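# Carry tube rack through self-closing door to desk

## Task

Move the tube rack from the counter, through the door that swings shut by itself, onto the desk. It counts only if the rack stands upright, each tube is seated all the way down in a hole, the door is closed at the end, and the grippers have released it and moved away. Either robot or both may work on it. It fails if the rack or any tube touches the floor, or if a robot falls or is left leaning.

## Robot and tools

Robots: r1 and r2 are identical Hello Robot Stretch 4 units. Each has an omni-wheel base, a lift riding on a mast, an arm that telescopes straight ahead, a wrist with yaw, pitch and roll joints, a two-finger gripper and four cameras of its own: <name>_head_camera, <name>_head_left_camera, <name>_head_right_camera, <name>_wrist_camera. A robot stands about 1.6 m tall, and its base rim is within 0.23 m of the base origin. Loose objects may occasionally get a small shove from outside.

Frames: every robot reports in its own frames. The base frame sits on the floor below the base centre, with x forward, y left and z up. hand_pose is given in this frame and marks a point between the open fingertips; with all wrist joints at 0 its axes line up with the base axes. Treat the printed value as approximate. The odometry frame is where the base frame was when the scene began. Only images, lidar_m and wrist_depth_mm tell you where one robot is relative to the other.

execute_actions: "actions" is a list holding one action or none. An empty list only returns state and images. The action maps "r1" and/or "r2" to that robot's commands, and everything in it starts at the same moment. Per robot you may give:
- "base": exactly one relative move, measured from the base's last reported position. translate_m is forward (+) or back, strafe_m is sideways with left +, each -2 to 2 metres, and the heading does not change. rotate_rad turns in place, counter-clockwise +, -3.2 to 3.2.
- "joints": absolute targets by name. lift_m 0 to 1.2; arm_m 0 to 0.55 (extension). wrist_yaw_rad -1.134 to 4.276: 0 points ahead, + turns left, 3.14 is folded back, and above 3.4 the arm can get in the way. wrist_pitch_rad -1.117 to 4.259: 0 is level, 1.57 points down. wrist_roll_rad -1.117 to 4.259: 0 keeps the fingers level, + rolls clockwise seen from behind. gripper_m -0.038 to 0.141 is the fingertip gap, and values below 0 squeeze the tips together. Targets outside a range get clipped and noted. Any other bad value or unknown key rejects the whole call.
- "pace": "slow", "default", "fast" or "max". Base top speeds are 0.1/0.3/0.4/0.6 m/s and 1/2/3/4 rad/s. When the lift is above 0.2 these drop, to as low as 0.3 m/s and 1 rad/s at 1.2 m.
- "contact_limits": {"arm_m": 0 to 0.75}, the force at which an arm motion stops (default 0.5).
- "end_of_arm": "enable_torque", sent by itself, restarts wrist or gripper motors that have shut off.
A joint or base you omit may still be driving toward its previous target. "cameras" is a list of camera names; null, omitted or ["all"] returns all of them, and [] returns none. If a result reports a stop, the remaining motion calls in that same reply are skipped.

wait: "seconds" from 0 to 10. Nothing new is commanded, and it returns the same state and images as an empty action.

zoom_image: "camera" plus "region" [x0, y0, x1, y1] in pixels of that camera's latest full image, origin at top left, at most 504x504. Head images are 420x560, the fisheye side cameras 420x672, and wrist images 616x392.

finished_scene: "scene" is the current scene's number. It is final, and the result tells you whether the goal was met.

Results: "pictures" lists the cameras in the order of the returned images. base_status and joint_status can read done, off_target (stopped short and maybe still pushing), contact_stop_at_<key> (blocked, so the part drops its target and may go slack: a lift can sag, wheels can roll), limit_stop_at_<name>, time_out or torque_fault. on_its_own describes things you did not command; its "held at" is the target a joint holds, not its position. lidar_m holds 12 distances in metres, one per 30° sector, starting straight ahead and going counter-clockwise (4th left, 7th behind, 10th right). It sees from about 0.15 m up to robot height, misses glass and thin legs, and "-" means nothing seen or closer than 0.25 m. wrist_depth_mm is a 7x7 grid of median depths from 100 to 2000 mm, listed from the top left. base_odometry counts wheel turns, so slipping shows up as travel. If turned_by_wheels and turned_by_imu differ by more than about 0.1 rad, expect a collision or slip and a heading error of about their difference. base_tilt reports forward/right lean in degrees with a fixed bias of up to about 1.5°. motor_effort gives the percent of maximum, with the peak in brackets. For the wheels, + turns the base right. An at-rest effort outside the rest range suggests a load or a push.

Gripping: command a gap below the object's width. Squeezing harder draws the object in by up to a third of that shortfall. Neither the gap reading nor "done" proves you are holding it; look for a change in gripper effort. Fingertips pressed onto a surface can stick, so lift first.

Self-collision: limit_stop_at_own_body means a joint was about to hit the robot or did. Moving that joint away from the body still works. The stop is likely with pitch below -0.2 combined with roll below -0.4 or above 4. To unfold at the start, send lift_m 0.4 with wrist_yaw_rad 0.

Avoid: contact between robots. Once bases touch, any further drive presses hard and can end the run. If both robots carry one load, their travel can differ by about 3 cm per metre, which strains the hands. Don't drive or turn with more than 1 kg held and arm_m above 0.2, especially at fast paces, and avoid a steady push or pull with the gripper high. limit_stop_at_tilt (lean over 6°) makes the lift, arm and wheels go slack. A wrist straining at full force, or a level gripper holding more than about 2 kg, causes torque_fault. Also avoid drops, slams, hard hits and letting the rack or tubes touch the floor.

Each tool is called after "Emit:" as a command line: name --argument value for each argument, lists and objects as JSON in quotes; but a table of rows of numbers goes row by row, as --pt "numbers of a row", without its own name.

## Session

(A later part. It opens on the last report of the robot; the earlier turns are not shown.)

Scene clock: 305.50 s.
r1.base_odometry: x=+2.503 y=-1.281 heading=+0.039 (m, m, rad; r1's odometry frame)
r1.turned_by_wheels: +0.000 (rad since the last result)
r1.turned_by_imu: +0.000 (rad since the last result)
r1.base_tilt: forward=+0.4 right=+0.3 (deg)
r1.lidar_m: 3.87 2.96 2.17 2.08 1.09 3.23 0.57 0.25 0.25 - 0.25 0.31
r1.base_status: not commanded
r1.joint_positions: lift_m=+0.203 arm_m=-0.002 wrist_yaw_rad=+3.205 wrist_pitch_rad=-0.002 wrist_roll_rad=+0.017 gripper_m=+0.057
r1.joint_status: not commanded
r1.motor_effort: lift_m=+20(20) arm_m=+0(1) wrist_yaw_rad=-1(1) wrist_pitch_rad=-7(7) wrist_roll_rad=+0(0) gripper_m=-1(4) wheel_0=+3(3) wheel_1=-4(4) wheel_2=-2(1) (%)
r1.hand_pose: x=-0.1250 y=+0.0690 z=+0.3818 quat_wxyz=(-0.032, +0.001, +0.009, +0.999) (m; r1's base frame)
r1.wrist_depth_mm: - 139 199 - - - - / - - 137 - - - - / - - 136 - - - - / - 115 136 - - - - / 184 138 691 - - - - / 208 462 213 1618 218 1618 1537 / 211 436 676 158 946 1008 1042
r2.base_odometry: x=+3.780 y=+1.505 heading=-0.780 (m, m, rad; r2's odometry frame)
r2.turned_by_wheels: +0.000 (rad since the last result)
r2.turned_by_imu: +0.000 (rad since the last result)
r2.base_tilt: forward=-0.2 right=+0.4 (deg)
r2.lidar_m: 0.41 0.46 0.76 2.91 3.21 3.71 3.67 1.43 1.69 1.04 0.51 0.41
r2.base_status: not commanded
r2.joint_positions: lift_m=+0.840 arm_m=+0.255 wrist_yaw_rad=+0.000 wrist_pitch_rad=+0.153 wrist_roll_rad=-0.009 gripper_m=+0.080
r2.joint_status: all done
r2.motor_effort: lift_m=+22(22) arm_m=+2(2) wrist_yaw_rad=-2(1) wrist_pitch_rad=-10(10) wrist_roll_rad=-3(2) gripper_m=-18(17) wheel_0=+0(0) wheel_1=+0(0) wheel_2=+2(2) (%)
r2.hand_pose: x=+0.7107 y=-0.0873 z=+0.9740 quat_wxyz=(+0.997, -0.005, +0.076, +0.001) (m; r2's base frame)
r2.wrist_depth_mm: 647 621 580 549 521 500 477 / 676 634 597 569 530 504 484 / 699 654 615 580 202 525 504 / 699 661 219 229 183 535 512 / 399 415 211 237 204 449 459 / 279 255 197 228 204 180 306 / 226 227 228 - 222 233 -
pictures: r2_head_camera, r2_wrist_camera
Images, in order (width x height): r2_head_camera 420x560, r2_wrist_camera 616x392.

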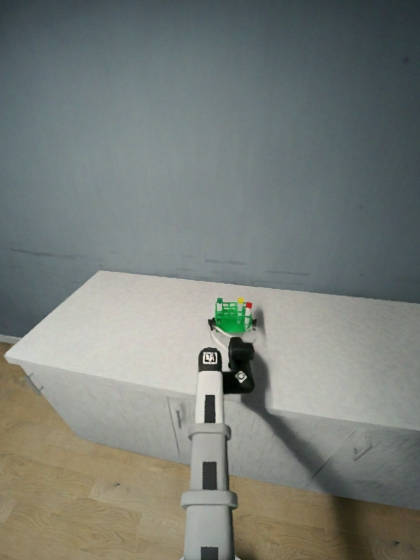

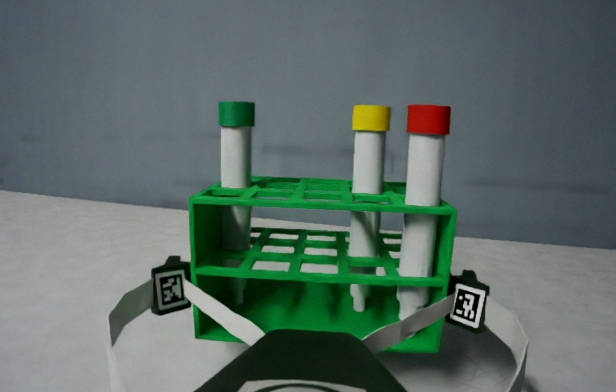

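Emit:
execute_actions --actions '[{"r2": {"base": {"translate_m": -0.25}, "joints": {"arm_m": 0.0}}}]' --cameras '[]'

Emit:
execute_actions --actions '[{"r2": {"base": {"rotate_rad": 1.40}}}]' --cameras '[]'

Emit:
execute_actions --actions '[{"r2": {"base": {"strafe_m": 2.0}, "pace": "fast"}}]' --cameras '["r2_wrist_camera"]'

Emit:
execute_actions --actions '[{"r2": {"base": {"translate_m": -1.3}, "pace": "fast"}}]' --cameras '["r2_wrist_camera", "r2_head_right_camera", "r2_head_left_camera"]'

Scene clock: 356.90 s.
r1.base_odometry: x=+2.503 y=-1.281 heading=+0.039 (m, m, rad; r1's odometry frame)
r1.turned_by_wheels: +0.000 (rad since the last result)
r1.turned_by_imu: -0.002 (rad since the last result)
r1.base_tilt: forward=+0.4 right=+0.3 (deg)
r1.lidar_m: 3.87 2.97 2.16 2.09 1.07 3.23 0.57 0.25 0.25 - 0.25 0.29
r1.base_status: not commanded
r1.joint_positions: lift_m=+0.203 arm_m=-0.002 wrist_yaw_rad=+3.205 wrist_pitch_rad=-0.002 wrist_roll_rad=+0.017 gripper_m=+0.057
r1.joint_status: not commanded
r1.motor_effort: lift_m=+20(20) arm_m=+0(1) wrist_yaw_rad=-1(1) wrist_pitch_rad=-6(6) wrist_roll_rad=+0(0) gripper_m=-3(2) wheel_0=+3(2) wheel_1=-4(4) wheel_2=-1(1) (%)
r1.hand_pose: x=-0.1250 y=+0.0690 z=+0.3818 quat_wxyz=(-0.032, +0.001, +0.009, +0.999) (m; r1's base frame)
r1.wrist_depth_mm: - 139 199 - - - - / - - 137 - - - - / - - 136 - - - - / - 114 136 - - - - / 184 138 691 - - - - / 208 462 213 1661 219 1576 1537 / 211 436 668 158 946 1008 1042
r2.base_odometry: x=+3.602 y=+1.681 heading=-0.780 (m, m, rad; r2's odometry frame)
r2.turned_by_wheels: +0.000 (rad since the last result)
r2.turned_by_imu: -0.001 (rad since the last result)
r2.base_tilt: forward=-0.1 right=+0.5 (deg)
r2.lidar_m: 0.42 0.73 2.26 2.96 3.25 3.46 3.44 1.21 1.64 1.62 0.82 0.42
r2.base_status: done
r2.joint_positions: lift_m=+0.840 arm_m=+0.002 wrist_yaw_rad=+0.000 wrist_pitch_rad=+0.153 wrist_roll_rad=-0.009 gripper_m=+0.080
r2.joint_status: all done
r2.motor_effort: lift_m=+21(22) arm_m=-4(5) wrist_yaw_rad=+0(1) wrist_pitch_rad=-11(11) wrist_roll_rad=-3(0) gripper_m=-18(18) wheel_0=+0(5) wheel_1=+1(3) wheel_2=+0(8) (%)
r2.hand_pose: x=+0.4577 y=-0.0875 z=+0.9739 quat_wxyz=(+0.997, -0.005, +0.077, +0.000) (m; r2's base frame)
r2.wrist_depth_mm: 1229 1160 1078 1042 991 917 891 / 1255 1182 1118 1060 991 960 917 / 1308 1229 1160 1078 199 976 931 / 699 723 220 229 182 854 891 / 597 535 211 238 204 455 466 / 627 564 197 228 203 180 421 / 640 591 559 - 473 452 433
pictures: none
No camera images: the call's "cameras" was empty. Leave "cameras" out to get every camera's image.

Scene clock: 358.87 s.
r1.base_odometry: x=+2.503 y=-1.281 heading=+0.039 (m, m, rad; r1's odometry frame)
r1.turned_by_wheels: +0.000 (rad since the last result)
r1.turned_by_imu: -0.001 (rad since the last result)
r1.base_tilt: forward=+0.5 right=+0.3 (deg)
r1.lidar_m: 3.89 2.95 2.16 2.07 1.08 3.24 0.58 0.26 0.25 - 0.25 0.32
r1.base_status: not commanded
r1.joint_positions: lift_m=+0.203 arm_m=-0.002 wrist_yaw_rad=+3.205 wrist_pitch_rad=-0.002 wrist_roll_rad=+0.017 gripper_m=+0.057
r1.joint_status: not commanded
r1.motor_effort: lift_m=+20(20) arm_m=-1(0) wrist_yaw_rad=-1(1) wrist_pitch_rad=-6(7) wrist_roll_rad=+0(1) gripper_m=-3(2) wheel_0=+3(3) wheel_1=-4(4) wheel_2=-1(1) (%)
r1.hand_pose: x=-0.1250 y=+0.0690 z=+0.3818 quat_wxyz=(-0.032, +0.001, +0.009, +0.999) (m; r1's base frame)
r1.wrist_depth_mm: - 139 199 - - - - / - - 137 - - - - / - - 136 - - - - / - 115 136 - - - - / 185 138 691 - - - - / 208 462 213 1661 219 1576 1537 / 211 439 676 159 960 1008 1008
r2.base_odometry: x=+3.602 y=+1.681 heading=+0.620 (m, m, rad; r2's odometry frame)
r2.turned_by_wheels: +1.400 (rad since the last result)
r2.turned_by_imu: +1.385 (rad since the last result)
r2.base_tilt: forward=-0.1 right=+0.4 (deg)
r2.lidar_m: 0.43 3.05 3.58 3.38 1.21 1.56 1.61 0.97 0.68 0.64 0.71 0.46
r2.base_status: done
r2.joint_positions: lift_m=+0.840 arm_m=+0.002 wrist_yaw_rad=+0.000 wrist_pitch_rad=+0.153 wrist_roll_rad=-0.009 gripper_m=+0.080
r2.joint_status: not commanded
r2.motor_effort: lift_m=+21(22) arm_m=-4(4) wrist_yaw_rad=-2(1) wrist_pitch_rad=-11(11) wrist_roll_rad=-1(2) gripper_m=-19(18) wheel_0=-1(8) wheel_1=-1(6) wheel_2=-1(7) (%)
r2.hand_pose: x=+0.4577 y=-0.0874 z=+0.9739 quat_wxyz=(+0.997, -0.005, +0.077, +0.000) (m; r2's base frame)
r2.wrist_depth_mm: - - - - - - 1921 / - - - - - - 1983 / - - - - 201 - 1921 / - - 219 229 184 - 1863 / - - 211 238 203 - 1921 / - 1808 197 228 204 180 1808 / 1618 1618 1618 - 1576 1661 1708
pictures: none
No camera images: the call's "cameras" was empty. Leave "cameras" out to get every camera's image.

Scene clock: 365.17 s.
r1.base_odometry: x=+2.503 y=-1.281 heading=+0.039 (m, m, rad; r1's odometry frame)
r1.turned_by_wheels: +0.000 (rad since the last result)
r1.turned_by_imu: -0.002 (rad since the last result)
r1.base_tilt: forward=+0.4 right=+0.3 (deg)
r1.lidar_m: 3.87 0.90 2.14 2.09 1.08 3.19 0.58 0.25 0.25 - 0.25 0.31
r1.base_status: not commanded
r1.joint_positions: lift_m=+0.203 arm_m=-0.002 wrist_yaw_rad=+3.205 wrist_pitch_rad=-0.002 wrist_roll_rad=+0.017 gripper_m=+0.057
r1.joint_status: not commanded
r1.motor_effort: lift_m=+20(20) arm_m=-1(0) wrist_yaw_rad=-1(1) wrist_pitch_rad=-7(5) wrist_roll_rad=+0(0) gripper_m=-2(0) wheel_0=+3(3) wheel_1=-4(4) wheel_2=-1(1) (%)
r1.hand_pose: x=-0.1250 y=+0.0690 z=+0.3818 quat_wxyz=(-0.032, +0.001, +0.009, +0.999) (m; r1's base frame)
r1.wrist_depth_mm: - 139 199 - - - - / - - 137 - - - - / - - 136 - - - - / - 115 136 - - - - / 185 138 691 - - - - / 208 462 212 1618 218 1618 1576 / 211 436 676 158 960 1025 1025
r2.base_odometry: x=+2.440 y=+3.308 heading=+0.620 (m, m, rad; r2's odometry frame)
r2.turned_by_wheels: +0.000 (rad since the last result)
r2.turned_by_imu: +0.006 (rad since the last result)
r2.base_tilt: forward=-0.1 right=+0.4 (deg)
r2.lidar_m: 0.43 2.04 1.48 1.39 1.45 1.69 1.64 0.90 1.08 2.64 2.80 0.43
r2.base_status: done
r2.joint_positions: lift_m=+0.840 arm_m=+0.002 wrist_yaw_rad=+0.000 wrist_pitch_rad=+0.153 wrist_roll_rad=-0.009 gripper_m=+0.080
r2.joint_status: not commanded
r2.motor_effort: lift_m=+21(21) arm_m=-4(4) wrist_yaw_rad=-1(1) wrist_pitch_rad=-11(11) wrist_roll_rad=-3(1) gripper_m=-18(17) wheel_0=+1(9) wheel_1=-1(10) wheel_2=-1(1) (%)
r2.hand_pose: x=+0.4577 y=-0.0874 z=+0.9740 quat_wxyz=(+0.997, -0.005, +0.077, +0.000) (m; r2's base frame)
r2.wrist_depth_mm: - - - - - - - / 1921 - - - - - - / - - - - 200 - - / - - 217 229 182 - - / - - 211 238 204 - - / 1863 1808 197 229 203 180 - / 1618 1618 1618 - 1576 1618 1756
pictures: r2_wrist_camera
Images, in order (width x height): r2_wrist_camera 616x392.

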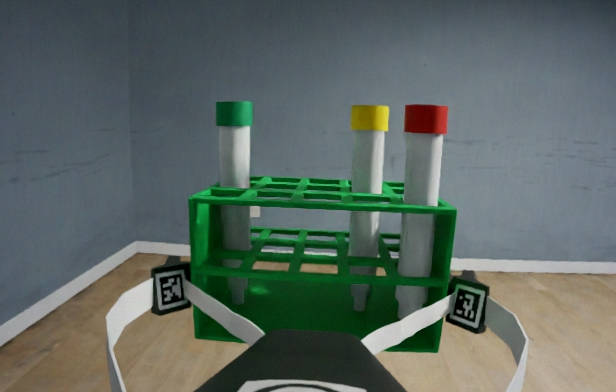

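Scene clock: 369.97 s.
r1.base_odometry: x=+2.503 y=-1.281 heading=+0.039 (m, m, rad; r1's odometry frame)
r1.turned_by_wheels: +0.000 (rad since the last result)
r1.turned_by_imu: -0.002 (rad since the last result)
r1.base_tilt: forward=+0.4 right=+0.3 (deg)
r1.lidar_m: 3.88 2.94 0.51 0.48 0.52 3.24 0.57 0.26 0.25 - 0.25 0.33
r1.base_status: not commanded
r1.joint_positions: lift_m=+0.203 arm_m=-0.002 wrist_yaw_rad=+3.205 wrist_pitch_rad=-0.002 wrist_roll_rad=+0.017 gripper_m=+0.057
r1.joint_status: not commanded
r1.motor_effort: lift_m=+20(20) arm_m=+0(1) wrist_yaw_rad=-1(1) wrist_pitch_rad=-6(5) wrist_roll_rad=+1(0) gripper_m=-2(3) wheel_0=+3(3) wheel_1=-4(4) wheel_2=-1(1) (%)
r1.hand_pose: x=-0.1250 y=+0.0690 z=+0.3818 quat_wxyz=(-0.032, +0.001, +0.009, +0.999) (m; r1's base frame)
r1.wrist_depth_mm: - 139 198 - - - - / - - 137 - - - - / - - 136 - - - - / - 114 136 - - - - / 185 138 683 - - - - / 208 462 213 1618 219 1576 1576 / 211 436 668 158 946 991 1042
r2.base_odometry: x=+1.382 y=+2.553 heading=+0.620 (m, m, rad; r2's odometry frame)
r2.turned_by_wheels: +0.000 (rad since the last result)
r2.turned_by_imu: +0.000 (rad since the last result)
r2.base_tilt: forward=-0.2 right=+0.4 (deg)
r2.lidar_m: 0.42 1.97 1.49 1.37 0.47 0.37 - 4.70 0.82 0.66 0.52 0.42
r2.base_status: done
r2.joint_positions: lift_m=+0.840 arm_m=+0.002 wrist_yaw_rad=+0.000 wrist_pitch_rad=+0.153 wrist_roll_rad=-0.009 gripper_m=+0.080
r2.joint_status: not commanded
r2.motor_effort: lift_m=+21(21) arm_m=-4(4) wrist_yaw_rad=+0(0) wrist_pitch_rad=-11(11) wrist_roll_rad=-1(1) gripper_m=-19(19) wheel_0=+1(6) wheel_1=+0(7) wheel_2=+0(10) (%)
r2.hand_pose: x=+0.4577 y=-0.0874 z=+0.9740 quat_wxyz=(+0.997, -0.005, +0.077, +0.000) (m; r2's base frame)
r2.wrist_depth_mm: 1983 - - - - - - / 1921 - - - - - - / - - - - 200 - - / - - 219 229 183 - - / - - 211 238 204 - - / 1863 1808 198 229 203 180 - / 1618 1618 1618 - 1618 1661 1756
pictures: r2_head_left_camera, r2_head_right_camera, r2_wrist_camera
Images, in order (width x height): r2_head_left_camera 420x672, r2_head_right_camera 420x672, r2_wrist_camera 616x392.

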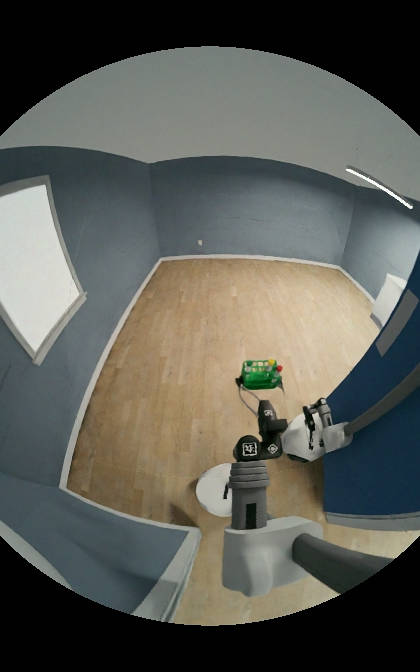

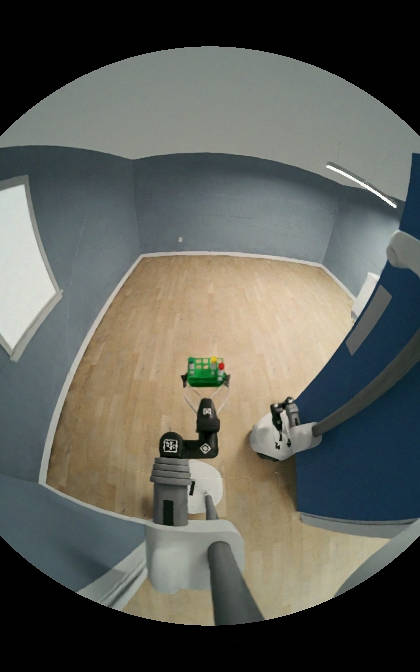

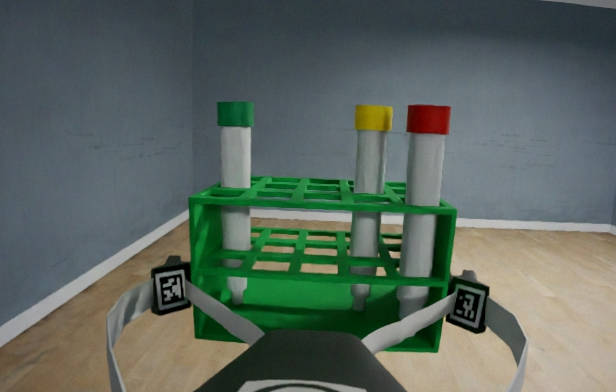

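Emit:
execute_actions --actions '[{"r2": {"base": {"translate_m": -0.07}}}]' --cameras '[]'

Emit:
execute_actions --actions '[{"r2": {"base": {"strafe_m": -0.24}}}]' --cameras '["r2_head_left_camera"]'

Emit:
execute_actions --actions '[{"r2": {"base": {"translate_m": -0.35}}}]' --cameras '["r2_head_left_camera"]'

Scene clock: 379.47 s.
r1.base_odometry: x=+2.503 y=-1.281 heading=+0.039 (m, m, rad; r1's odometry frame)
r1.turned_by_wheels: +0.000 (rad since the last result)
r1.turned_by_imu: -0.003 (rad since the last result)
r1.base_tilt: forward=+0.4 right=+0.3 (deg)
r1.lidar_m: 3.89 2.98 2.15 0.46 0.54 0.69 0.61 0.25 0.25 - 0.25 0.31
r1.base_status: not commanded
r1.joint_positions: lift_m=+0.203 arm_m=-0.002 wrist_yaw_rad=+3.205 wrist_pitch_rad=-0.002 wrist_roll_rad=+0.017 gripper_m=+0.057
r1.joint_status: not commanded
r1.motor_effort: lift_m=+20(20) arm_m=-1(0) wrist_yaw_rad=-1(1) wrist_pitch_rad=-6(7) wrist_roll_rad=+1(1) gripper_m=-3(2) wheel_0=+4(3) wheel_1=-4(4) wheel_2=-1(1) (%)
r1.hand_pose: x=-0.1250 y=+0.0690 z=+0.3818 quat_wxyz=(-0.032, +0.001, +0.009, +0.999) (m; r1's base frame)
r1.wrist_depth_mm: - 139 199 - - - - / - - 137 - - - - / - - 136 - - - - / - 114 136 - - - - / 185 138 683 - - - - / 208 462 212 1618 219 1576 1537 / 210 436 676 159 946 1025 976
r2.base_odometry: x=+1.325 y=+2.512 heading=+0.620 (m, m, rad; r2's odometry frame)
r2.turned_by_wheels: +0.000 (rad since the last result)
r2.turned_by_imu: -0.003 (rad since the last result)
r2.base_tilt: forward=-0.2 right=+0.4 (deg)
r2.lidar_m: 0.42 2.00 1.50 1.11 0.41 0.31 - 4.62 0.78 0.80 0.57 0.41
r2.base_status: done
r2.joint_positions: lift_m=+0.840 arm_m=+0.002 wrist_yaw_rad=+0.000 wrist_pitch_rad=+0.153 wrist_roll_rad=-0.009 gripper_m=+0.080
r2.joint_status: not commanded
r2.motor_effort: lift_m=+21(21) arm_m=-4(4) wrist_yaw_rad=+0(0) wrist_pitch_rad=-11(11) wrist_roll_rad=-1(1) gripper_m=-19(19) wheel_0=+0(4) wheel_1=+0(5) wheel_2=-2(9) (%)
r2.hand_pose: x=+0.4577 y=-0.0874 z=+0.9740 quat_wxyz=(+0.997, -0.005, +0.077, +0.000) (m; r2's base frame)
r2.wrist_depth_mm: 1983 - - - - - - / 1983 - - - - - - / 1983 - - - 201 - - / 1983 - 220 230 185 - - / - - 211 238 204 - - / 1983 1863 197 228 204 180 - / 1618 1576 1618 - 1576 1708 1756
pictures: none
No camera images: the call's "cameras" was empty. Leave "cameras" out to get every camera's image.

Scene clock: 381.57 s.
r1.base_odometry: x=+2.503 y=-1.281 heading=+0.039 (m, m, rad; r1's odometry frame)
r1.turned_by_wheels: +0.000 (rad since the last result)
r1.turned_by_imu: -0.001 (rad since the last result)
r1.base_tilt: forward=+0.4 right=+0.3 (deg)
r1.lidar_m: 3.88 2.95 2.16 0.25 0.26 0.36 0.58 0.25 0.25 - 0.25 0.30
r1.base_status: not commanded
r1.joint_positions: lift_m=+0.203 arm_m=-0.002 wrist_yaw_rad=+3.205 wrist_pitch_rad=-0.002 wrist_roll_rad=+0.017 gripper_m=+0.057
r1.joint_status: not commanded
r1.motor_effort: lift_m=+20(20) arm_m=-1(1) wrist_yaw_rad=-1(0) wrist_pitch_rad=-6(7) wrist_roll_rad=+0(0) gripper_m=-4(6) wheel_0=+3(3) wheel_1=-4(4) wheel_2=-1(1) (%)
r1.hand_pose: x=-0.1250 y=+0.0690 z=+0.3818 quat_wxyz=(-0.032, +0.001, +0.009, +0.999) (m; r1's base frame)
r1.wrist_depth_mm: - 139 199 - - - - / - - 137 - - - - / - - 136 - - - - / - 115 136 - - - - / 185 138 691 - - - - / 208 462 213 1618 219 1281 1576 / 211 439 668 158 960 521 544
r2.base_odometry: x=+1.464 y=+2.317 heading=+0.620 (m, m, rad; r2's odometry frame)
r2.turned_by_wheels: +0.000 (rad since the last result)
r2.turned_by_imu: -0.001 (rad since the last result)
r2.base_tilt: forward=-0.2 right=+0.4 (deg)
r2.lidar_m: 0.41 2.38 1.74 1.13 0.45 2.90 - 4.45 0.57 0.54 0.36 0.39
r2.base_status: done
r2.joint_positions: lift_m=+0.840 arm_m=+0.002 wrist_yaw_rad=+0.000 wrist_pitch_rad=+0.153 wrist_roll_rad=-0.009 gripper_m=+0.080
r2.joint_status: not commanded
r2.motor_effort: lift_m=+21(21) arm_m=-4(4) wrist_yaw_rad=+0(0) wrist_pitch_rad=-11(11) wrist_roll_rad=-1(2) gripper_m=-18(18) wheel_0=+1(7) wheel_1=+2(8) wheel_2=-1(3) (%)
r2.hand_pose: x=+0.4577 y=-0.0874 z=+0.9740 quat_wxyz=(+0.997, -0.005, +0.077, +0.000) (m; r2's base frame)
r2.wrist_depth_mm: - - - - - - - / - - - - - - - / - - - - 202 - - / - - 220 229 185 - - / - - 211 239 204 - - / - 1808 197 229 204 180 - / 1618 1618 1661 - 1576 1708 1756
pictures: r2_head_left_camera
Images, in order (width x height): r2_head_left_camera 420x672.

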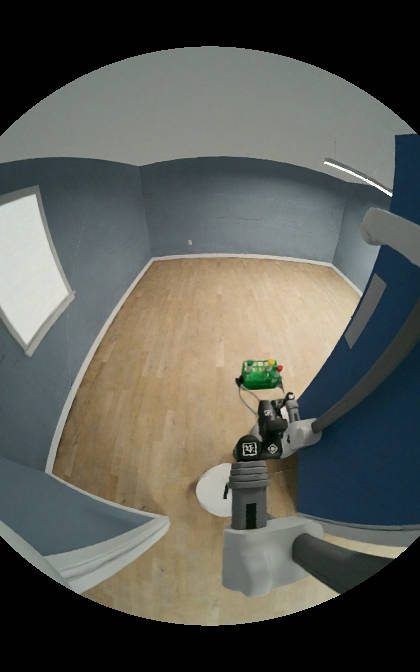

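Scene clock: 384.23 s.
r1.base_odometry: x=+2.503 y=-1.281 heading=+0.039 (m, m, rad; r1's odometry frame)
r1.turned_by_wheels: +0.000 (rad since the last result)
r1.turned_by_imu: -0.001 (rad since the last result)
r1.base_tilt: forward=+0.4 right=+0.3 (deg)
r1.lidar_m: 3.89 2.95 2.13 2.10 0.41 0.37 0.59 0.26 0.25 - 0.25 0.31
r1.base_status: not commanded
r1.joint_positions: lift_m=+0.203 arm_m=-0.002 wrist_yaw_rad=+3.205 wrist_pitch_rad=-0.002 wrist_roll_rad=+0.017 gripper_m=+0.057
r1.joint_status: not commanded
r1.motor_effort: lift_m=+20(20) arm_m=-1(0) wrist_yaw_rad=-1(2) wrist_pitch_rad=-5(7) wrist_roll_rad=+1(0) gripper_m=-2(4) wheel_0=+3(3) wheel_1=-4(4) wheel_2=-1(1) (%)
r1.hand_pose: x=-0.1250 y=+0.0690 z=+0.3818 quat_wxyz=(-0.032, +0.001, +0.009, +0.999) (m; r1's base frame)
r1.wrist_depth_mm: - 139 200 - - - - / - - 137 - - - - / - - 136 - - - - / - 115 136 - - - - / 185 138 691 - - - - / 208 462 213 1618 219 809 1255 / 210 436 668 158 750 640 654
r2.base_odometry: x=+1.179 y=+2.114 heading=+0.620 (m, m, rad; r2's odometry frame)
r2.turned_by_wheels: +0.000 (rad since the last result)
r2.turned_by_imu: +0.000 (rad since the last result)
r2.base_tilt: forward=-0.2 right=+0.3 (deg)
r2.lidar_m: 0.40 2.34 1.76 0.37 1.76 2.41 4.20 4.26 2.37 0.54 0.56 0.43
r2.base_status: done
r2.joint_positions: lift_m=+0.840 arm_m=+0.002 wrist_yaw_rad=+0.000 wrist_pitch_rad=+0.153 wrist_roll_rad=-0.009 gripper_m=+0.080
r2.joint_status: not commanded
r2.motor_effort: lift_m=+21(21) arm_m=-4(4) wrist_yaw_rad=+1(0) wrist_pitch_rad=-11(11) wrist_roll_rad=-1(1) gripper_m=-18(18) wheel_0=+0(7) wheel_1=-1(5) wheel_2=-2(9) (%)
r2.hand_pose: x=+0.4577 y=-0.0874 z=+0.9740 quat_wxyz=(+0.997, -0.005, +0.077, +0.000) (m; r2's base frame)
r2.wrist_depth_mm: - - - - - - - / - - - - - - - / - - - - 201 - - / - - 219 229 185 - - / - - 211 238 203 - - / - 1808 197 227 204 180 1397 / 1618 1618 1618 - 1618 1661 854
pictures: r2_head_left_camera
Images, in order (width x height): r2_head_left_camera 420x672.

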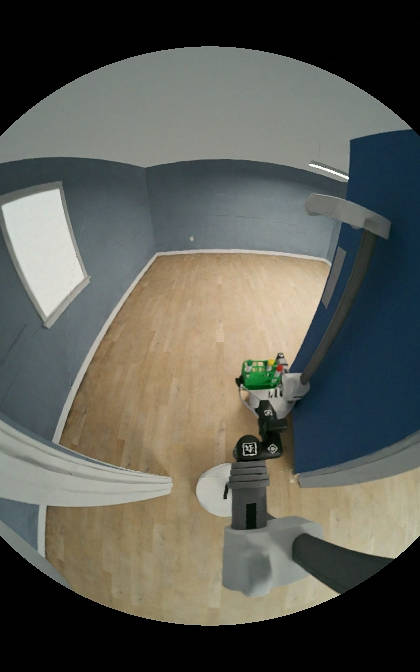

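Emit:
execute_actions --actions '[{"r2": {"base": {"translate_m": -1.2}, "pace": "fast"}, "r1": {"base": {"strafe_m": 0.2}}}]' --cameras '[]'

Emit:
execute_actions --actions '[{"r2": {"base": {"rotate_rad": -1.57}}, "r1": {"base": {"translate_m": -0.2}}}]' --cameras '["r2_head_camera"]'

Emit:
execute_actions --actions '[{"r2": {"base": {"translate_m": 1.4}, "pace": "fast"}, "r1": {"base": {"strafe_m": 0.25}}}]' --cameras '["r2_head_camera", "r1_head_left_camera"]'

Scene clock: 405.27 s.
r1.base_odometry: x=+2.496 y=-1.081 heading=+0.039 (m, m, rad; r1's odometry frame)
r1.turned_by_wheels: +0.000 (rad since the last result)
r1.turned_by_imu: -0.005 (rad since the last result)
r1.base_tilt: forward=+0.5 right=+0.3 (deg)
r1.lidar_m: 3.89 2.66 1.91 1.88 0.99 0.94 1.76 0.37 0.25 - 0.25 0.25
r1.base_status: done
r1.joint_positions: lift_m=+0.203 arm_m=-0.002 wrist_yaw_rad=+3.205 wrist_pitch_rad=-0.002 wrist_roll_rad=+0.017 gripper_m=+0.057
r1.joint_status: not commanded
r1.motor_effort: lift_m=+20(20) arm_m=-1(0) wrist_yaw_rad=-1(1) wrist_pitch_rad=-6(6) wrist_roll_rad=+1(0) gripper_m=-3(2) wheel_0=+7(15) wheel_1=-6(7) wheel_2=+0(2) (%)
r1.hand_pose: x=-0.1250 y=+0.0690 z=+0.3818 quat_wxyz=(-0.032, +0.001, +0.009, +0.999) (m; r1's base frame)
r1.wrist_depth_mm: - 139 199 - - - 854 / - - 137 - - - 878 / - - 136 - - - 878 / - 115 136 - - - 891 / 185 138 - - - - - / 208 732 212 1661 219 1576 1281 / 210 661 891 159 960 1008 904
r2.base_odometry: x=+0.202 y=+1.417 heading=+0.620 (m, m, rad; r2's odometry frame)
r2.turned_by_wheels: +0.000 (rad since the last result)
r2.turned_by_imu: -0.002 (rad since the last result)
r2.base_tilt: forward=-0.2 right=+0.4 (deg)
r2.lidar_m: 0.41 1.19 1.61 1.66 1.74 2.38 2.87 2.97 2.35 2.25 1.61 0.43
r2.base_status: done
r2.joint_positions: lift_m=+0.840 arm_m=+0.002 wrist_yaw_rad=+0.000 wrist_pitch_rad=+0.153 wrist_roll_rad=-0.009 gripper_m=+0.080
r2.joint_status: not commanded
r2.motor_effort: lift_m=+21(21) arm_m=-4(4) wrist_yaw_rad=+0(1) wrist_pitch_rad=-11(11) wrist_roll_rad=-1(2) gripper_m=-18(17) wheel_0=+0(5) wheel_1=+0(8) wheel_2=-2(12) (%)
r2.hand_pose: x=+0.4577 y=-0.0874 z=+0.9740 quat_wxyz=(+0.997, -0.005, +0.077, +0.000) (m; r2's base frame)
r2.wrist_depth_mm: 891 891 - - 1618 1078 831 / 917 917 - - 1537 1078 854 / 946 931 - - 201 1078 854 / 960 976 219 229 183 1118 866 / 1008 991 211 238 204 1042 904 / 1025 991 196 228 204 180 917 / 1078 1060 1618 - 1464 1118 960
pictures: none
No camera images: the call's "cameras" was empty. Leave "cameras" out to get every camera's image.

Scene clock: 407.33 s.
r1.base_odometry: x=+2.296 y=-1.088 heading=+0.039 (m, m, rad; r1's odometry frame)
r1.turned_by_wheels: +0.000 (rad since the last result)
r1.turned_by_imu: +0.000 (rad since the last result)
r1.base_tilt: forward=+0.4 right=+0.3 (deg)
r1.lidar_m: 0.49 2.70 1.94 1.89 0.81 3.01 1.59 0.39 0.25 - 0.25 0.25
r1.base_status: done
r1.joint_positions: lift_m=+0.203 arm_m=-0.002 wrist_yaw_rad=+3.205 wrist_pitch_rad=-0.002 wrist_roll_rad=+0.017 gripper_m=+0.057
r1.joint_status: not commanded
r1.motor_effort: lift_m=+20(20) arm_m=-1(0) wrist_yaw_rad=-1(1) wrist_pitch_rad=-7(7) wrist_roll_rad=+0(1) gripper_m=-5(2) wheel_0=+9(5) wheel_1=-4(9) wheel_2=+1(10) (%)
r1.hand_pose: x=-0.1250 y=+0.0690 z=+0.3818 quat_wxyz=(-0.032, +0.001, +0.009, +0.999) (m; r1's base frame)
r1.wrist_depth_mm: - 139 199 - - - - / - - 137 - - - - / - - 136 - - - - / - 114 136 - - - - / 185 138 - - - - - / 208 1430 212 1618 219 1576 1537 / 211 946 904 158 960 1008 1042
r2.base_odometry: x=+0.202 y=+1.417 heading=-0.951 (m, m, rad; r2's odometry frame)
r2.turned_by_wheels: -1.570 (rad since the last result)
r2.turned_by_imu: -1.555 (rad since the last result)
r2.base_tilt: forward=-0.2 right=+0.5 (deg)
r2.lidar_m: 0.42 1.62 1.26 1.56 1.15 1.63 1.66 1.75 2.39 2.89 3.00 0.42
r2.base_status: done
r2.joint_positions: lift_m=+0.840 arm_m=+0.002 wrist_yaw_rad=+0.000 wrist_pitch_rad=+0.153 wrist_roll_rad=-0.009 gripper_m=+0.080
r2.joint_status: not commanded
r2.motor_effort: lift_m=+21(21) arm_m=-4(4) wrist_yaw_rad=+0(0) wrist_pitch_rad=-11(11) wrist_roll_rad=-1(1) gripper_m=-18(18) wheel_0=+0(5) wheel_1=+0(6) wheel_2=-2(6) (%)
r2.hand_pose: x=+0.4577 y=-0.0874 z=+0.9740 quat_wxyz=(+0.997, -0.005, +0.077, +0.000) (m; r2's base frame)
r2.wrist_depth_mm: 1499 - - - - - - / 1537 - - - - - - / 1576 - - - 200 - - / 1618 - 219 229 184 - - / 1576 - 211 239 203 - - / 1576 1863 196 227 204 180 - / 1537 1661 1618 - 1576 1661 1708
pictures: r2_head_camera
Images, in order (width x height): r2_head_camera 420x560.

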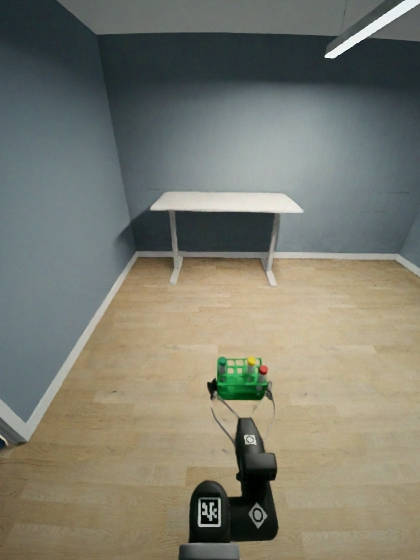

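Scene clock: 412.37 s.
r1.base_odometry: x=+2.286 y=-0.838 heading=+0.039 (m, m, rad; r1's odometry frame)
r1.turned_by_wheels: +0.000 (rad since the last result)
r1.turned_by_imu: -0.004 (rad since the last result)
r1.base_tilt: forward=+0.4 right=+0.3 (deg)
r1.lidar_m: 0.28 2.31 1.69 1.64 0.71 0.62 - 0.89 0.29 0.25 - 0.25
r1.base_status: done
r1.joint_positions: lift_m=+0.203 arm_m=-0.002 wrist_yaw_rad=+3.205 wrist_pitch_rad=-0.002 wrist_roll_rad=+0.017 gripper_m=+0.057
r1.joint_status: not commanded
r1.motor_effort: lift_m=+20(20) arm_m=-1(0) wrist_yaw_rad=+0(1) wrist_pitch_rad=-6(6) wrist_roll_rad=-1(0) gripper_m=-2(4) wheel_0=+7(7) wheel_1=-5(4) wheel_2=-6(6) (%)
r1.hand_pose: x=-0.1250 y=+0.0690 z=+0.3818 quat_wxyz=(-0.032, +0.001, +0.009, +0.999) (m; r1's base frame)
r1.wrist_depth_mm: - 139 198 - - - 585 / - - 137 - - - 585 / - - 136 - - - 580 / - 115 136 - - - 574 / 184 138 - - - - 569 / 208 1618 213 1661 220 1281 569 / 211 1008 904 158 960 615 564
r2.base_odometry: x=+1.016 y=+0.277 heading=-0.950 (m, m, rad; r2's odometry frame)
r2.turned_by_wheels: +0.000 (rad since the last result)
r2.turned_by_imu: -0.004 (rad since the last result)
r2.base_tilt: forward=-0.2 right=+0.5 (deg)
r2.lidar_m: 0.43 0.91 1.17 1.09 1.16 2.13 3.08 3.18 3.00 2.87 1.29 0.42
r2.base_status: done
r2.joint_positions: lift_m=+0.840 arm_m=+0.002 wrist_yaw_rad=+0.000 wrist_pitch_rad=+0.153 wrist_roll_rad=-0.009 gripper_m=+0.080
r2.joint_status: not commanded
r2.motor_effort: lift_m=+21(21) arm_m=-4(4) wrist_yaw_rad=+0(0) wrist_pitch_rad=-11(11) wrist_roll_rad=-3(1) gripper_m=-19(18) wheel_0=+0(6) wheel_1=+1(6) wheel_2=+2(12) (%)
r2.hand_pose: x=+0.4577 y=-0.0874 z=+0.9740 quat_wxyz=(+0.997, -0.005, +0.077, +0.000) (m; r2's base frame)
r2.wrist_depth_mm: 1464 1430 1366 1336 1336 1308 1281 / 1464 1464 1397 1430 1336 1336 1336 / 1499 1464 1308 1430 199 1366 1366 / 1430 1078 219 229 184 732 788 / 1537 1576 211 239 204 1430 1229 / 1618 1138 197 229 203 180 1060 / 1576 1537 1618 - 1537 1576 1060
pictures: r1_head_left_camera, r2_head_camera
Images, in order (width x height): r1_head_left_camera 420x672, r2_head_camera 420x560.

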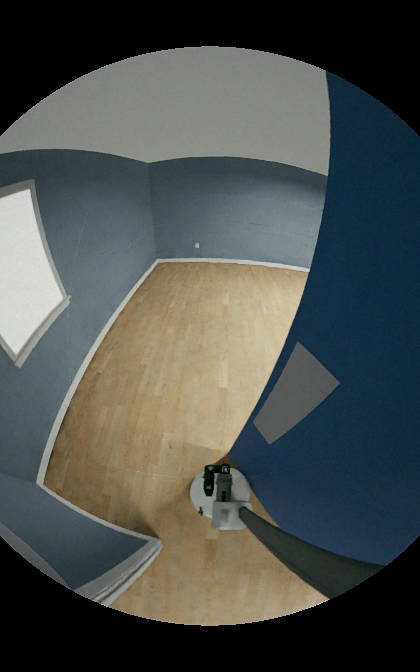

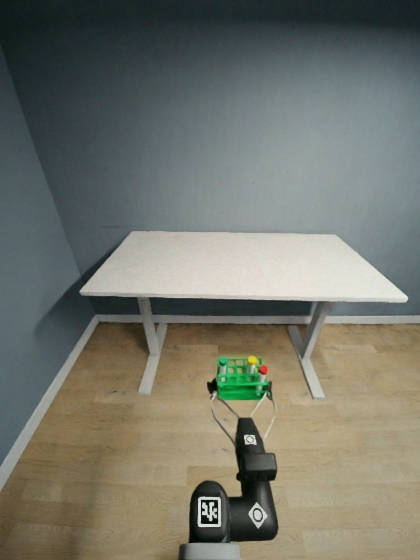

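Emit:
execute_actions --actions '[{"r2": {"joints": {"lift_m": 0.95}}, "r1": {"base": {"translate_m": -0.5}}}]' --cameras '["r2_wrist_camera"]'

Emit:
execute_actions --actions '[{"r2": {"base": {"translate_m": 0.4}, "joints": {"arm_m": 0.2}}, "r1": {"base": {"translate_m": -0.45}, "pace": "slow"}}]' --cameras '["r2_wrist_camera", "r2_head_camera", "r1_head_left_camera"]'

Scene clock: 422.80 s.
r1.base_odometry: x=+1.785 y=-0.857 heading=+0.039 (m, m, rad; r1's odometry frame)
r1.turned_by_wheels: +0.000 (rad since the last result)
r1.turned_by_imu: -0.003 (rad since the last result)
r1.base_tilt: forward=+0.4 right=+0.2 (deg)
r1.lidar_m: 0.25 0.25 1.70 0.35 0.39 2.39 - 1.73 1.67 0.31 0.25 -
r1.base_status: done
r1.joint_positions: lift_m=+0.203 arm_m=-0.002 wrist_yaw_rad=+3.205 wrist_pitch_rad=-0.002 wrist_roll_rad=+0.017 gripper_m=+0.057
r1.joint_status: not commanded
r1.motor_effort: lift_m=+20(20) arm_m=-1(0) wrist_yaw_rad=+0(1) wrist_pitch_rad=-5(6) wrist_roll_rad=+1(0) gripper_m=-5(1) wheel_0=+16(10) wheel_1=+1(9) wheel_2=-11(13) (%)
r1.hand_pose: x=-0.1250 y=+0.0690 z=+0.3818 quat_wxyz=(-0.032, +0.001, +0.009, +0.999) (m; r1's base frame)
r1.wrist_depth_mm: - 139 199 - - - - / - - 137 - - - - / - - 136 - - - - / - 115 136 - - - - / 185 138 - - - - - / 208 1618 213 1661 218 1618 1537 / 211 1025 904 159 946 1008 1025
r2.base_odometry: x=+1.016 y=+0.277 heading=-0.950 (m, m, rad; r2's odometry frame)
r2.turned_by_wheels: +0.000 (rad since the last result)
r2.turned_by_imu: -0.004 (rad since the last result)
r2.base_tilt: forward=-0.2 right=+0.5 (deg)
r2.lidar_m: 0.40 0.92 1.16 1.11 1.17 1.68 3.09 3.21 2.99 2.87 1.29 0.43
r2.base_status: not commanded
r2.joint_positions: lift_m=+0.950 arm_m=+0.002 wrist_yaw_rad=+0.000 wrist_pitch_rad=+0.153 wrist_roll_rad=-0.009 gripper_m=+0.080
r2.joint_status: all done
r2.motor_effort: lift_m=+22(24) arm_m=-4(4) wrist_yaw_rad=-1(0) wrist_pitch_rad=-11(11) wrist_roll_rad=-3(1) gripper_m=-18(18) wheel_0=+0(0) wheel_1=+1(1) wheel_2=+1(1) (%)
r2.hand_pose: x=+0.4577 y=-0.0874 z=+1.0839 quat_wxyz=(+0.997, -0.005, +0.077, +0.000) (m; r2's base frame)
r2.wrist_depth_mm: 1464 1397 1366 1366 1336 1308 1308 / 1430 1464 1430 1430 1366 1366 1308 / 1464 1499 1464 1430 200 1397 1336 / 1499 1060 219 229 183 1255 1336 / 1537 1098 212 238 204 668 750 / 1576 1138 197 228 203 180 1060 / 1618 1708 1661 - 1576 1576 1078
pictures: r2_wrist_camera
Images, in order (width x height): r2_wrist_camera 616x392.

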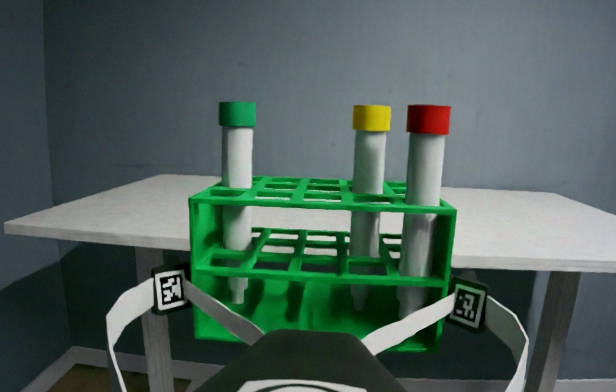

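Scene clock: 428.60 s.
r1.base_odometry: x=+1.336 y=-0.875 heading=+0.039 (m, m, rad; r1's odometry frame)
r1.turned_by_wheels: +0.000 (rad since the last result)
r1.turned_by_imu: -0.002 (rad since the last result)
r1.base_tilt: forward=+0.5 right=+0.3 (deg)
r1.lidar_m: 0.37 0.38 0.48 1.32 1.74 2.38 3.80 3.88 1.75 1.18 0.55 0.38
r1.base_status: done
r1.joint_positions: lift_m=+0.203 arm_m=-0.002 wrist_yaw_rad=+3.205 wrist_pitch_rad=-0.002 wrist_roll_rad=+0.017 gripper_m=+0.057
r1.joint_status: not commanded
r1.motor_effort: lift_m=+20(20) arm_m=+0(0) wrist_yaw_rad=-1(1) wrist_pitch_rad=-7(7) wrist_roll_rad=+0(0) gripper_m=-5(4) wheel_0=+0(16) wheel_1=+0(3) wheel_2=+1(11) (%)
r1.hand_pose: x=-0.1250 y=+0.0690 z=+0.3818 quat_wxyz=(-0.032, +0.001, +0.009, +0.999) (m; r1's base frame)
r1.wrist_depth_mm: - 139 199 - - - - / - - 137 - - - - / - - 136 - - - - / - 115 136 - - - - / 185 138 - - - - - / 208 1618 212 1661 219 1618 1537 / 211 1025 904 158 946 991 1042
r2.base_odometry: x=+1.249 y=-0.048 heading=-0.951 (m, m, rad; r2's odometry frame)
r2.turned_by_wheels: +0.000 (rad since the last result)
r2.turned_by_imu: -0.003 (rad since the last result)
r2.base_tilt: forward=-0.2 right=+0.4 (deg)
r2.lidar_m: 0.46 0.51 0.69 1.09 1.14 1.58 3.56 3.64 3.01 2.88 0.68 0.49
r2.base_status: done
r2.joint_positions: lift_m=+0.950 arm_m=+0.199 wrist_yaw_rad=+0.000 wrist_pitch_rad=+0.153 wrist_roll_rad=-0.009 gripper_m=+0.080
r2.joint_status: all done
r2.motor_effort: lift_m=+22(22) arm_m=+4(5) wrist_yaw_rad=-1(0) wrist_pitch_rad=-10(11) wrist_roll_rad=-3(2) gripper_m=-19(18) wheel_0=-1(5) wheel_1=-1(6) wheel_2=+0(11) (%)
r2.hand_pose: x=+0.6553 y=-0.0874 z=+1.0839 quat_wxyz=(+0.997, -0.005, +0.077, +0.000) (m; r2's base frame)
r2.wrist_depth_mm: 842 820 809 798 778 759 759 / 854 842 820 820 788 788 768 / 891 878 854 831 199 809 809 / 917 878 219 230 184 831 820 / 591 609 211 237 204 661 668 / 415 375 196 228 203 180 455 / 330 334 334 - 327 342 357
pictures: r1_head_left_camera, r2_head_camera, r2_wrist_camera
Images, in order (width x height): r1_head_left_camera 420x672, r2_head_camera 420x560, r2_wrist_camera 616x392.

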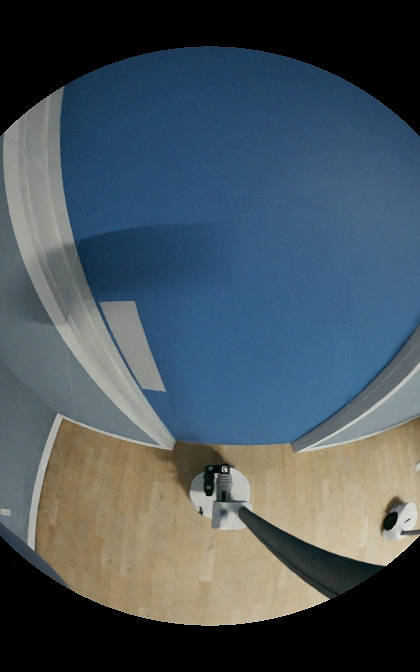

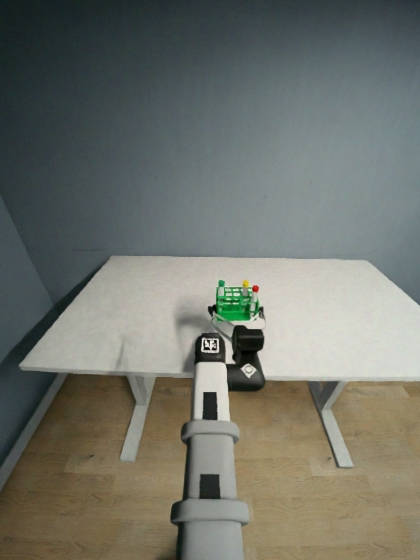

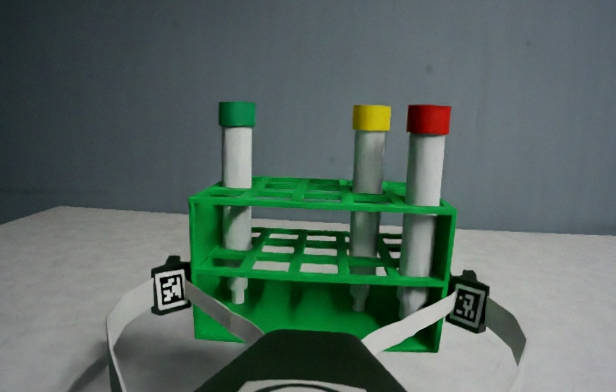

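Emit:
execute_actions --actions '[{"r2": {"joints": {"lift_m": 0.858, "arm_m": 0.28}}, "r1": {"base": {"translate_m": -0.3}}}]' --cameras '["r2_wrist_camera"]'

Scene clock: 434.77 s.
r1.base_odometry: x=+1.036 y=-0.887 heading=+0.039 (m, m, rad; r1's odometry frame)
r1.turned_by_wheels: +0.000 (rad since the last result)
r1.turned_by_imu: -0.002 (rad since the last result)
r1.base_tilt: forward=+0.5 right=+0.3 (deg)
r1.lidar_m: 0.67 0.71 0.89 1.65 1.73 2.42 3.45 3.54 1.65 1.66 0.85 0.68
r1.base_status: done
r1.joint_positions: lift_m=+0.203 arm_m=-0.002 wrist_yaw_rad=+3.205 wrist_pitch_rad=-0.002 wrist_roll_rad=+0.017 gripper_m=+0.057
r1.joint_status: not commanded
r1.motor_effort: lift_m=+20(20) arm_m=-1(1) wrist_yaw_rad=+0(1) wrist_pitch_rad=-5(6) wrist_roll_rad=+1(0) gripper_m=+0(3) wheel_0=-1(3) wheel_1=-1(7) wheel_2=-1(7) (%)
r1.hand_pose: x=-0.1250 y=+0.0690 z=+0.3818 quat_wxyz=(-0.032, +0.001, +0.009, +0.999) (m; r1's base frame)
r1.wrist_depth_mm: - 139 199 - - - - / - - 137 - - - - / - - 136 - - - - / - 115 136 - - - - / 185 138 - - - - - / 208 1618 212 1618 219 1576 1537 / 211 1025 904 158 976 1008 1008
r2.base_odometry: x=+1.249 y=-0.048 heading=-0.951 (m, m, rad; r2's odometry frame)
r2.turned_by_wheels: +0.000 (rad since the last result)
r2.turned_by_imu: -0.002 (rad since the last result)
r2.base_tilt: forward=-0.2 right=+0.4 (deg)
r2.lidar_m: 0.50 0.51 0.72 1.09 1.16 1.55 1.69 3.65 3.00 2.88 0.66 0.49
r2.base_status: not commanded
r2.joint_positions: lift_m=+0.858 arm_m=+0.279 wrist_yaw_rad=+0.000 wrist_pitch_rad=+0.153 wrist_roll_rad=-0.009 gripper_m=+0.080
r2.joint_status: all done
r2.motor_effort: lift_m=+16(19) arm_m=+4(5) wrist_yaw_rad=+0(0) wrist_pitch_rad=-10(11) wrist_roll_rad=-1(3) gripper_m=-18(19) wheel_0=-1(1) wheel_1=-1(1) wheel_2=-1(1) (%)
r2.hand_pose: x=+0.7352 y=-0.0874 z=+0.9924 quat_wxyz=(+0.997, -0.005, +0.077, +0.000) (m; r2's base frame)
r2.wrist_depth_mm: 750 741 723 715 699 691 683 / 778 768 750 741 723 715 699 / 809 788 768 759 201 732 723 / 585 609 219 230 183 707 732 / 343 355 211 238 204 387 387 / 240 218 197 228 204 180 263 / 193 194 195 - 191 199 -
pictures: r2_wrist_camera
Images, in order (width x height): r2_wrist_camera 616x392.

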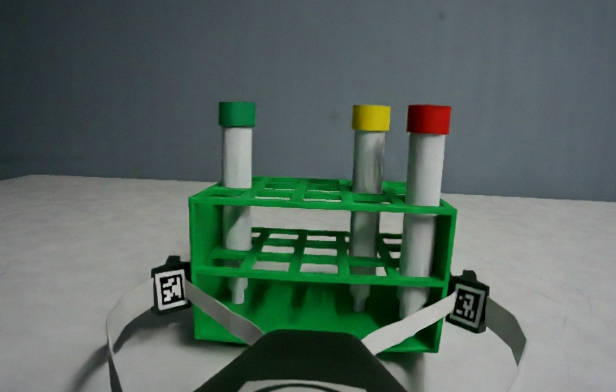

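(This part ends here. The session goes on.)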